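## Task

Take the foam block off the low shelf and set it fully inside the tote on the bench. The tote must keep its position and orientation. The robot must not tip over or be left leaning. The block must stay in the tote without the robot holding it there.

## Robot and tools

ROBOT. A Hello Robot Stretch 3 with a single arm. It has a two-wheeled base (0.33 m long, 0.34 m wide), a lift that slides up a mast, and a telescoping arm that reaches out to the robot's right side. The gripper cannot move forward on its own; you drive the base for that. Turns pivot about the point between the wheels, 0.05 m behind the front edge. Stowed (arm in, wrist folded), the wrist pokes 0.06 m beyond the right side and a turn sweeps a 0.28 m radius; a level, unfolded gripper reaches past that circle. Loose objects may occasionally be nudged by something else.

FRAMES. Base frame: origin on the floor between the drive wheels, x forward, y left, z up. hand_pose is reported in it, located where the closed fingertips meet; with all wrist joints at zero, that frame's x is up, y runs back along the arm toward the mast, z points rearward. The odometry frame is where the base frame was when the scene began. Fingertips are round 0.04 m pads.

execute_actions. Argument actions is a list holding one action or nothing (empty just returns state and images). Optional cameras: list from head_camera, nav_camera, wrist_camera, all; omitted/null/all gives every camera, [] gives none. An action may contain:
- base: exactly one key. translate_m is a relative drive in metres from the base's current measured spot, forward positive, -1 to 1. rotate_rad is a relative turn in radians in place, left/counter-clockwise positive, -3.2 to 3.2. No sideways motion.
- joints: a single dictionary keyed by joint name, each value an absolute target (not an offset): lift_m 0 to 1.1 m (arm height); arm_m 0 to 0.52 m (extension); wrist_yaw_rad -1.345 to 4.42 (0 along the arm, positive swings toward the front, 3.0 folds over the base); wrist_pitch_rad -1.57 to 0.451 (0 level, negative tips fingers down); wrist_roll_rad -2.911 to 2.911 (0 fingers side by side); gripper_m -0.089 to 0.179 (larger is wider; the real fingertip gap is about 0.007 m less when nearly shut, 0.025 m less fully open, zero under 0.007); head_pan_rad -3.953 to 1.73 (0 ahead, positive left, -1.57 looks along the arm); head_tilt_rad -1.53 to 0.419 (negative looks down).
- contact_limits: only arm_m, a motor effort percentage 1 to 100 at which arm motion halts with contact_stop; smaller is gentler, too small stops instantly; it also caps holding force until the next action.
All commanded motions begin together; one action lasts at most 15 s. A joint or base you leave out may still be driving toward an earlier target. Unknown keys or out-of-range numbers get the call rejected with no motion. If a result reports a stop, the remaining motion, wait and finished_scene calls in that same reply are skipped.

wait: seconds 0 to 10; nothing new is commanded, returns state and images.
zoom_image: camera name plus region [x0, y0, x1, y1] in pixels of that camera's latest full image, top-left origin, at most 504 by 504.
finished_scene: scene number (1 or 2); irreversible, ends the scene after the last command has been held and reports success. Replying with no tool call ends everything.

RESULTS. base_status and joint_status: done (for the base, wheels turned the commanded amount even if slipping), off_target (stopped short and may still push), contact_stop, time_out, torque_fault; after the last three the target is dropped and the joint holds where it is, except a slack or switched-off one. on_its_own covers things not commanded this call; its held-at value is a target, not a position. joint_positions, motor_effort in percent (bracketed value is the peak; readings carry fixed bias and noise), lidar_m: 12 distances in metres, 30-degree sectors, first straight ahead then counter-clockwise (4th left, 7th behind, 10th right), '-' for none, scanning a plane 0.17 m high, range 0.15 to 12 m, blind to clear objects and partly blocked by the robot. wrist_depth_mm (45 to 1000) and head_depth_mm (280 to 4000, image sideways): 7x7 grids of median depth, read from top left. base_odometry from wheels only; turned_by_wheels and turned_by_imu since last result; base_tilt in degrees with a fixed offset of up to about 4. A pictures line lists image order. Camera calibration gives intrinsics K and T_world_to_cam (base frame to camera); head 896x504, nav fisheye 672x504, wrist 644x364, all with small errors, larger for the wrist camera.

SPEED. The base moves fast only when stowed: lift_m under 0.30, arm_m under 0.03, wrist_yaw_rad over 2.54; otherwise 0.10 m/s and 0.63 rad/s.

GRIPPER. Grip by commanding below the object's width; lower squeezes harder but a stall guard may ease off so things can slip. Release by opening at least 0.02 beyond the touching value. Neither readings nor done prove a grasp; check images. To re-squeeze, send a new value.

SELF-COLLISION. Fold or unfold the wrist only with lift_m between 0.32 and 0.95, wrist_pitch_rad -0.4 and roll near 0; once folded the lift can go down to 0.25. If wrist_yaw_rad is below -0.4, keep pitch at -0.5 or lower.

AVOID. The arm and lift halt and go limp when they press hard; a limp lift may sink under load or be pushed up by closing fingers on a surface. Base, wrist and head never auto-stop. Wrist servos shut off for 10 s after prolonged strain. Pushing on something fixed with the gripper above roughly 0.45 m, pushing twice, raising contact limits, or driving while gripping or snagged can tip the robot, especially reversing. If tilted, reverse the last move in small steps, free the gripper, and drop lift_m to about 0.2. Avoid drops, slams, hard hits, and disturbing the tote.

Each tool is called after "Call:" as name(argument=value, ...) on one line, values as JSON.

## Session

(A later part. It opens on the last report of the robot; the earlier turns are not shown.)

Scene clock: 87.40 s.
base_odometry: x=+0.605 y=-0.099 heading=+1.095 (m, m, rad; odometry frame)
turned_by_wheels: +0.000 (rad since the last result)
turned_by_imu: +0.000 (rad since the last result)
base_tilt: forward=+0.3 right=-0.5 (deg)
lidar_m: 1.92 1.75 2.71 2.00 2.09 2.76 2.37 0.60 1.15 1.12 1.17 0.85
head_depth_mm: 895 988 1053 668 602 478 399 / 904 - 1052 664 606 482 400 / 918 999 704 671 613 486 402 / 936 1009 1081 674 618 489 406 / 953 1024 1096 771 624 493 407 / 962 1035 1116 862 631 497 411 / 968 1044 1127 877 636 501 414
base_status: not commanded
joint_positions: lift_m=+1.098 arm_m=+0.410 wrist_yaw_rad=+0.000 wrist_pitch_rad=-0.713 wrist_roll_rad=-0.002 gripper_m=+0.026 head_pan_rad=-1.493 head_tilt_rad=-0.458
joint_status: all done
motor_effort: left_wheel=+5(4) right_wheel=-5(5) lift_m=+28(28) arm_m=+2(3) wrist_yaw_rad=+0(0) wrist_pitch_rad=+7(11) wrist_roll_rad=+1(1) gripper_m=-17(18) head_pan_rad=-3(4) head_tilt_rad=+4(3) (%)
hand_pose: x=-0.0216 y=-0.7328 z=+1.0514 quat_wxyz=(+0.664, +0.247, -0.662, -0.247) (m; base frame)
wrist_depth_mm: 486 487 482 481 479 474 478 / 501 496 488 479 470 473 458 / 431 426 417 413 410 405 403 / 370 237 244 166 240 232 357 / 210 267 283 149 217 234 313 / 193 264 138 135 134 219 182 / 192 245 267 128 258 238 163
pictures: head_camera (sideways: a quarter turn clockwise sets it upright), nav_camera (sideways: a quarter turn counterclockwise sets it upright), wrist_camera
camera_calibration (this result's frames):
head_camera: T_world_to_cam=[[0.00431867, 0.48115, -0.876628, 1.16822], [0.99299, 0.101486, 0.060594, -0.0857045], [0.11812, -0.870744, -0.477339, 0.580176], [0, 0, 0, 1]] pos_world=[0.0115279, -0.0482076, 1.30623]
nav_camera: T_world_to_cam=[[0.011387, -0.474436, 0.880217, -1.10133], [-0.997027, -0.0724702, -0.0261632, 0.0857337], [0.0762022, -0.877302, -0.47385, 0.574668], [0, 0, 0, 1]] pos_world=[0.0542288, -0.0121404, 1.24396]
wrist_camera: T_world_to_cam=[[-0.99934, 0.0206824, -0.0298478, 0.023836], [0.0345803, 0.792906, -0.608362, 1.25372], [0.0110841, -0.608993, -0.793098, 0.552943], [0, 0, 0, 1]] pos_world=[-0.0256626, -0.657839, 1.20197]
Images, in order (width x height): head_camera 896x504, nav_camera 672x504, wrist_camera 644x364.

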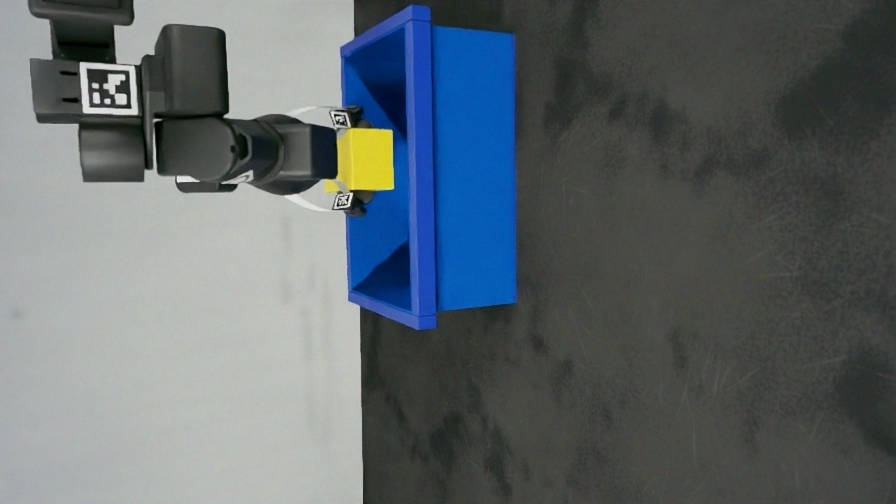

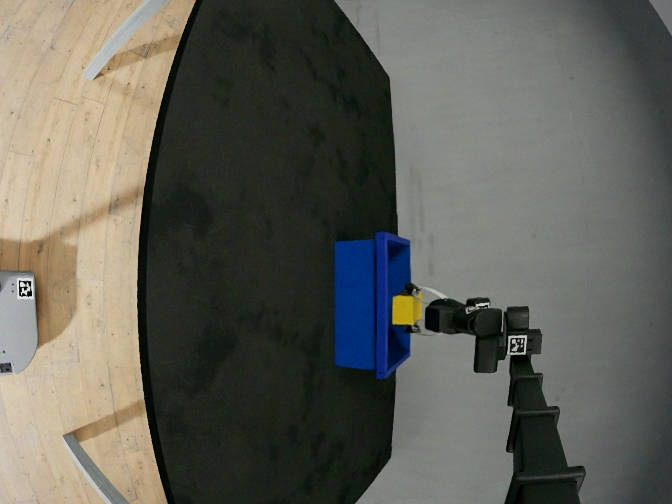

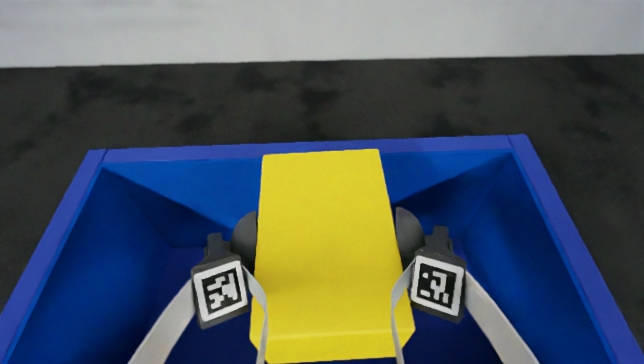

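Small steps, since pitch moves faster than the arm.

Call:
execute_actions(actions=[{"joints":{"arm_m":0.45,"wrist_pitch_rad":-0.88}}], cameras=[])

Call:
execute_actions(actions=[{"joints":{"arm_m":0.485,"wrist_pitch_rad":-1.07}}], cameras=["wrist_camera"])

Call:
execute_actions(actions=[{"joints":{"lift_m":1.06}}], cameras=["wrist_camera","head_camera"])

Scene clock: 93.60 s.
base_odometry: x=+0.605 y=-0.099 heading=+1.095 (m, m, rad; odometry frame)
turned_by_wheels: +0.000 (rad since the last result)
turned_by_imu: +0.000 (rad since the last result)
base_tilt: forward=+0.1 right=-0.5 (deg)
lidar_m: 1.92 1.75 2.71 2.00 2.09 2.75 2.37 0.60 1.15 1.12 1.17 0.84
head_depth_mm: 892 982 1054 670 599 479 399 / 898 - 1059 664 605 482 401 / 919 999 1067 668 612 486 404 / 937 1017 1079 677 618 489 405 / 949 1026 1106 765 625 494 408 / 956 1042 1115 859 631 498 411 / 966 1053 1126 871 636 502 414
base_status: not commanded
joint_positions: lift_m=+1.098 arm_m=+0.450 wrist_yaw_rad=+0.000 wrist_pitch_rad=-0.889 wrist_roll_rad=-0.002 gripper_m=+0.026 head_pan_rad=-1.493 head_tilt_rad=-0.458
joint_status: all done
motor_effort: left_wheel=+5(5) right_wheel=-5(5) lift_m=+28(28) arm_m=+3(2) wrist_yaw_rad=+0(0) wrist_pitch_rad=+5(6) wrist_roll_rad=+1(1) gripper_m=-17(19) head_pan_rad=-4(4) head_tilt_rad=+2(3) (%)
hand_pose: x=-0.0216 y=-0.7374 z=+1.0230 quat_wxyz=(+0.639, +0.305, -0.637, -0.304) (m; base frame)
wrist_depth_mm: 417 411 404 400 396 393 390 / 376 373 366 366 364 357 352 / 198 196 196 198 200 201 318 / 196 238 251 166 246 232 179 / 195 269 285 148 215 234 161 / 193 260 138 134 134 221 154 / 191 243 244 128 238 237 155
pictures: none
No camera images: the call's "cameras" was empty. Leave "cameras" out to get every camera's image.

Scene clock: 94.90 s.
base_odometry: x=+0.605 y=-0.099 heading=+1.095 (m, m, rad; odometry frame)
turned_by_wheels: +0.000 (rad since the last result)
turned_by_imu: +0.000 (rad since the last result)
base_tilt: forward=+0.2 right=-0.5 (deg)
lidar_m: 1.92 1.76 2.72 2.00 2.09 2.76 2.36 0.60 1.15 1.12 1.17 0.84
head_depth_mm: 892 990 1057 667 600 477 399 / 898 1022 1051 664 605 482 400 / 921 1011 1055 667 612 486 402 / 937 1016 1084 677 618 488 405 / 943 1025 1099 769 624 494 408 / 958 1035 1121 861 630 497 411 / 965 1051 1127 876 638 501 414
base_status: not commanded
joint_positions: lift_m=+1.098 arm_m=+0.485 wrist_yaw_rad=+0.000 wrist_pitch_rad=-1.075 wrist_roll_rad=-0.002 gripper_m=+0.026 head_pan_rad=-1.493 head_tilt_rad=-0.458
joint_status: all done
motor_effort: left_wheel=+4(5) right_wheel=-5(5) lift_m=+28(28) arm_m=+2(3) wrist_yaw_rad=+0(0) wrist_pitch_rad=+3(4) wrist_roll_rad=+1(1) gripper_m=-18(17) head_pan_rad=-4(4) head_tilt_rad=+3(3) (%)
hand_pose: x=-0.0216 y=-0.7303 z=+1.0003 quat_wxyz=(+0.608, +0.363, -0.606, -0.362) (m; base frame)
wrist_depth_mm: 317 315 310 308 306 306 304 / 162 161 160 163 165 167 157 / 192 208 212 216 220 209 151 / 195 261 264 166 261 232 153 / 196 252 254 148 202 233 153 / 193 243 138 135 134 219 154 / 193 233 232 128 227 225 155
pictures: wrist_camera
camera_calibration (this result's frames):
wrist_camera: T_world_to_cam=[[-0.999334, 0.030211, -0.0204721, 0.0197879], [0.0348228, 0.957211, -0.287287, 1.01942], [0.010917, -0.287808, -0.957626, 0.913069], [0, 0, 0, 1]] pos_world=[-0.0256924, -0.713612, 1.16765]
Images, in order (width x height): wrist_camera 644x364.

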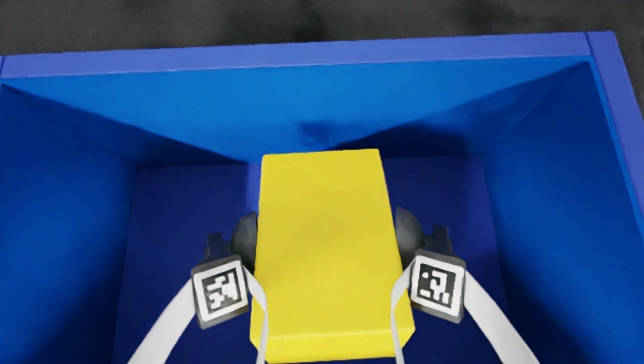

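Scene clock: 96.07 s.
base_odometry: x=+0.605 y=-0.099 heading=+1.095 (m, m, rad; odometry frame)
turned_by_wheels: +0.000 (rad since the last result)
turned_by_imu: +0.000 (rad since the last result)
base_tilt: forward=+0.2 right=-0.5 (deg)
lidar_m: 1.93 1.75 2.71 2.00 2.08 2.76 2.37 0.60 1.15 1.12 1.17 0.84
head_depth_mm: 911 1003 1053 670 601 479 398 / 910 - 1051 665 606 482 401 / 927 1003 1054 669 613 486 403 / 938 1018 1072 677 617 489 405 / 946 1025 1097 765 625 494 409 / 955 1033 1112 861 629 497 411 / 970 1048 1127 873 636 500 414
base_status: not commanded
joint_positions: lift_m=+1.060 arm_m=+0.485 wrist_yaw_rad=+0.000 wrist_pitch_rad=-1.076 wrist_roll_rad=-0.002 gripper_m=+0.026 head_pan_rad=-1.493 head_tilt_rad=-0.458
joint_status: all done
motor_effort: left_wheel=+6(5) right_wheel=-5(5) lift_m=+21(22) arm_m=+3(2) wrist_yaw_rad=+0(1) wrist_pitch_rad=+4(4) wrist_roll_rad=+1(1) gripper_m=-17(17) head_pan_rad=-4(4) head_tilt_rad=+2(2) (%)
hand_pose: x=-0.0216 y=-0.7301 z=+0.9619 quat_wxyz=(+0.608, +0.363, -0.606, -0.362) (m; base frame)
wrist_depth_mm: 126 128 129 131 132 133 134 / 157 158 161 163 164 166 150 / 193 209 212 216 220 210 151 / 196 226 224 166 222 217 152 / 196 217 216 149 182 210 153 / 194 207 138 134 134 202 154 / 192 199 196 128 192 193 155
pictures: head_camera (sideways: a quarter turn clockwise sets it upright), wrist_camera
camera_calibration (this result's frames):
head_camera: T_world_to_cam=[[0.00431914, 0.481145, -0.876631, 1.16823], [0.99299, 0.101486, 0.0605939, -0.0857043], [0.11812, -0.870747, -0.477334, 0.580169], [0, 0, 0, 1]] pos_world=[0.0115279, -0.0482075, 1.30623]
wrist_camera: T_world_to_cam=[[-0.999334, 0.0302289, -0.0204458, 0.0189829], [0.0348231, 0.957459, -0.28646, 1.00758], [0.0109167, -0.286981, -0.957874, 0.877181], [0, 0, 0, 1]] pos_world=[-0.0256925, -0.713552, 1.12925]
Images, in order (width x height): head_camera 896x504, wrist_camera 644x364.

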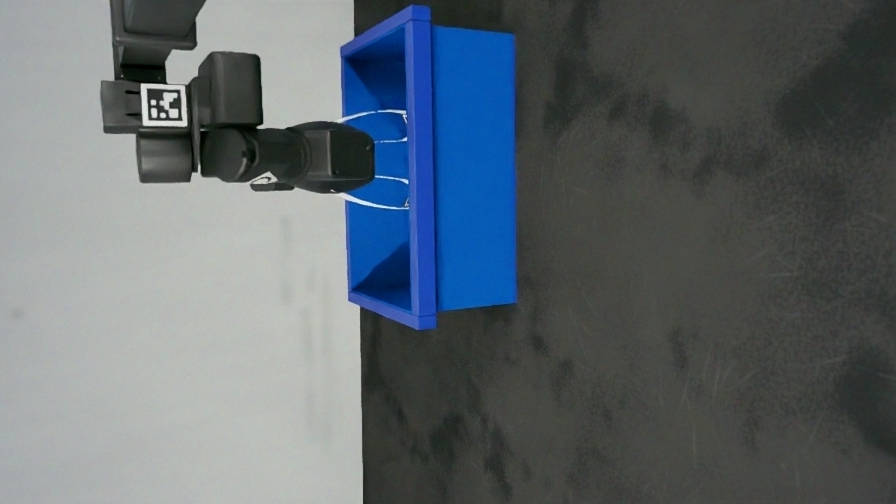

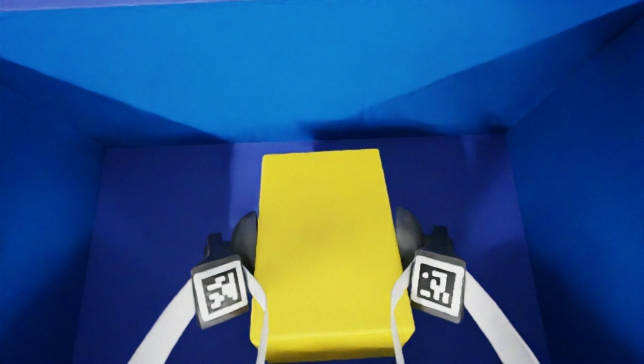

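Call:
execute_actions(actions=[{"joints":{"gripper_m":0.11}}], cameras=[])

Call:
execute_actions(actions=[{"joints":{"lift_m":1.097}}], cameras=["wrist_camera"])

Scene clock: 99.50 s.
base_odometry: x=+0.605 y=-0.099 heading=+1.095 (m, m, rad; odometry frame)
turned_by_wheels: +0.000 (rad since the last result)
turned_by_imu: +0.000 (rad since the last result)
base_tilt: forward=+0.2 right=-0.4 (deg)
lidar_m: 1.93 1.75 2.72 2.00 2.08 2.76 2.36 0.60 1.16 1.12 1.17 0.85
head_depth_mm: 906 1000 1051 668 601 479 398 / 915 - 1051 664 606 482 401 / 936 1002 1063 670 610 485 402 / 938 1013 1079 677 616 489 405 / 944 1021 1107 765 624 494 408 / 961 1034 1118 861 629 497 410 / 969 1047 1123 874 636 501 414
base_status: not commanded
joint_positions: lift_m=+1.060 arm_m=+0.485 wrist_yaw_rad=+0.000 wrist_pitch_rad=-1.076 wrist_roll_rad=-0.002 gripper_m=+0.110 head_pan_rad=-1.493 head_tilt_rad=-0.458
joint_status: all done
motor_effort: left_wheel=+4(5) right_wheel=-5(5) lift_m=+21(22) arm_m=+2(2) wrist_yaw_rad=+1(1) wrist_pitch_rad=+4(3) wrist_roll_rad=+1(1) gripper_m=-1(81) head_pan_rad=-3(4) head_tilt_rad=+3(3) (%)
hand_pose: x=-0.0216 y=-0.7301 z=+0.9619 quat_wxyz=(+0.608, +0.363, -0.606, -0.362) (m; base frame)
wrist_depth_mm: 127 128 129 131 132 133 134 / 157 158 161 163 166 167 150 / 193 209 213 217 220 209 151 / 196 227 225 178 221 217 152 / 196 217 215 169 210 209 153 / 194 208 204 162 200 - 154 / 188 199 197 155 192 194 148
pictures: none
No camera images: the call's "cameras" was empty. Leave "cameras" out to get every camera's image.

Scene clock: 100.63 s.
base_odometry: x=+0.605 y=-0.099 heading=+1.095 (m, m, rad; odometry frame)
turned_by_wheels: +0.000 (rad since the last result)
turned_by_imu: +0.000 (rad since the last result)
base_tilt: forward=+0.3 right=-0.4 (deg)
lidar_m: 1.92 1.75 2.71 2.00 2.09 2.75 2.36 0.60 1.15 1.12 1.17 0.84
head_depth_mm: 894 984 1047 667 600 478 399 / 899 - 1050 666 604 481 400 / 921 1006 935 671 613 486 403 / 936 1014 1081 678 619 490 405 / 952 1022 1104 770 624 493 409 / 957 1037 1115 861 630 497 410 / 968 1047 1127 874 639 501 413
base_status: not commanded
joint_positions: lift_m=+1.097 arm_m=+0.485 wrist_yaw_rad=+0.000 wrist_pitch_rad=-1.076 wrist_roll_rad=-0.002 gripper_m=+0.110 head_pan_rad=-1.493 head_tilt_rad=-0.458
joint_status: all done
motor_effort: left_wheel=+5(5) right_wheel=-5(4) lift_m=+27(28) arm_m=+2(2) wrist_yaw_rad=+0(0) wrist_pitch_rad=+3(3) wrist_roll_rad=+1(1) gripper_m=+0(1) head_pan_rad=-4(4) head_tilt_rad=+2(3) (%)
hand_pose: x=-0.0216 y=-0.7301 z=+0.9986 quat_wxyz=(+0.608, +0.363, -0.606, -0.362) (m; base frame)
wrist_depth_mm: 315 313 310 308 304 304 300 / 160 159 161 163 165 167 154 / 192 210 213 216 220 210 151 / 196 260 264 262 261 232 152 / 195 250 254 205 249 217 154 / 193 235 241 197 236 - 154 / 188 231 231 192 228 225 148
pictures: wrist_camera
camera_calibration (this result's frames):
wrist_camera: T_world_to_cam=[[-0.999334, 0.0302302, -0.0204459, 0.0197344], [0.0348243, 0.957459, -0.28646, 1.01809], [0.0109164, -0.286981, -0.957874, 0.91234], [0, 0, 0, 1]] pos_world=[-0.0256926, -0.713553, 1.16595]
Images, in order (width x height): wrist_camera 644x364.

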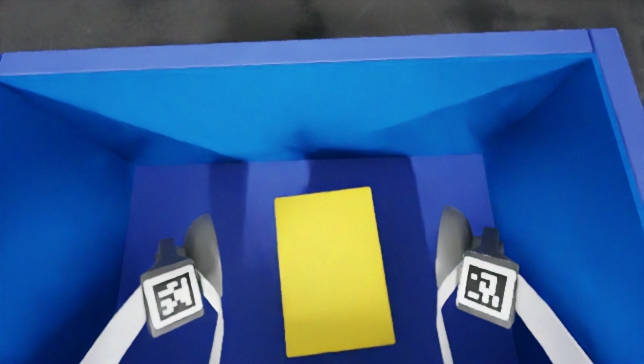

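Call:
finished_scene(scene=2)

The scene is finished: the task was done.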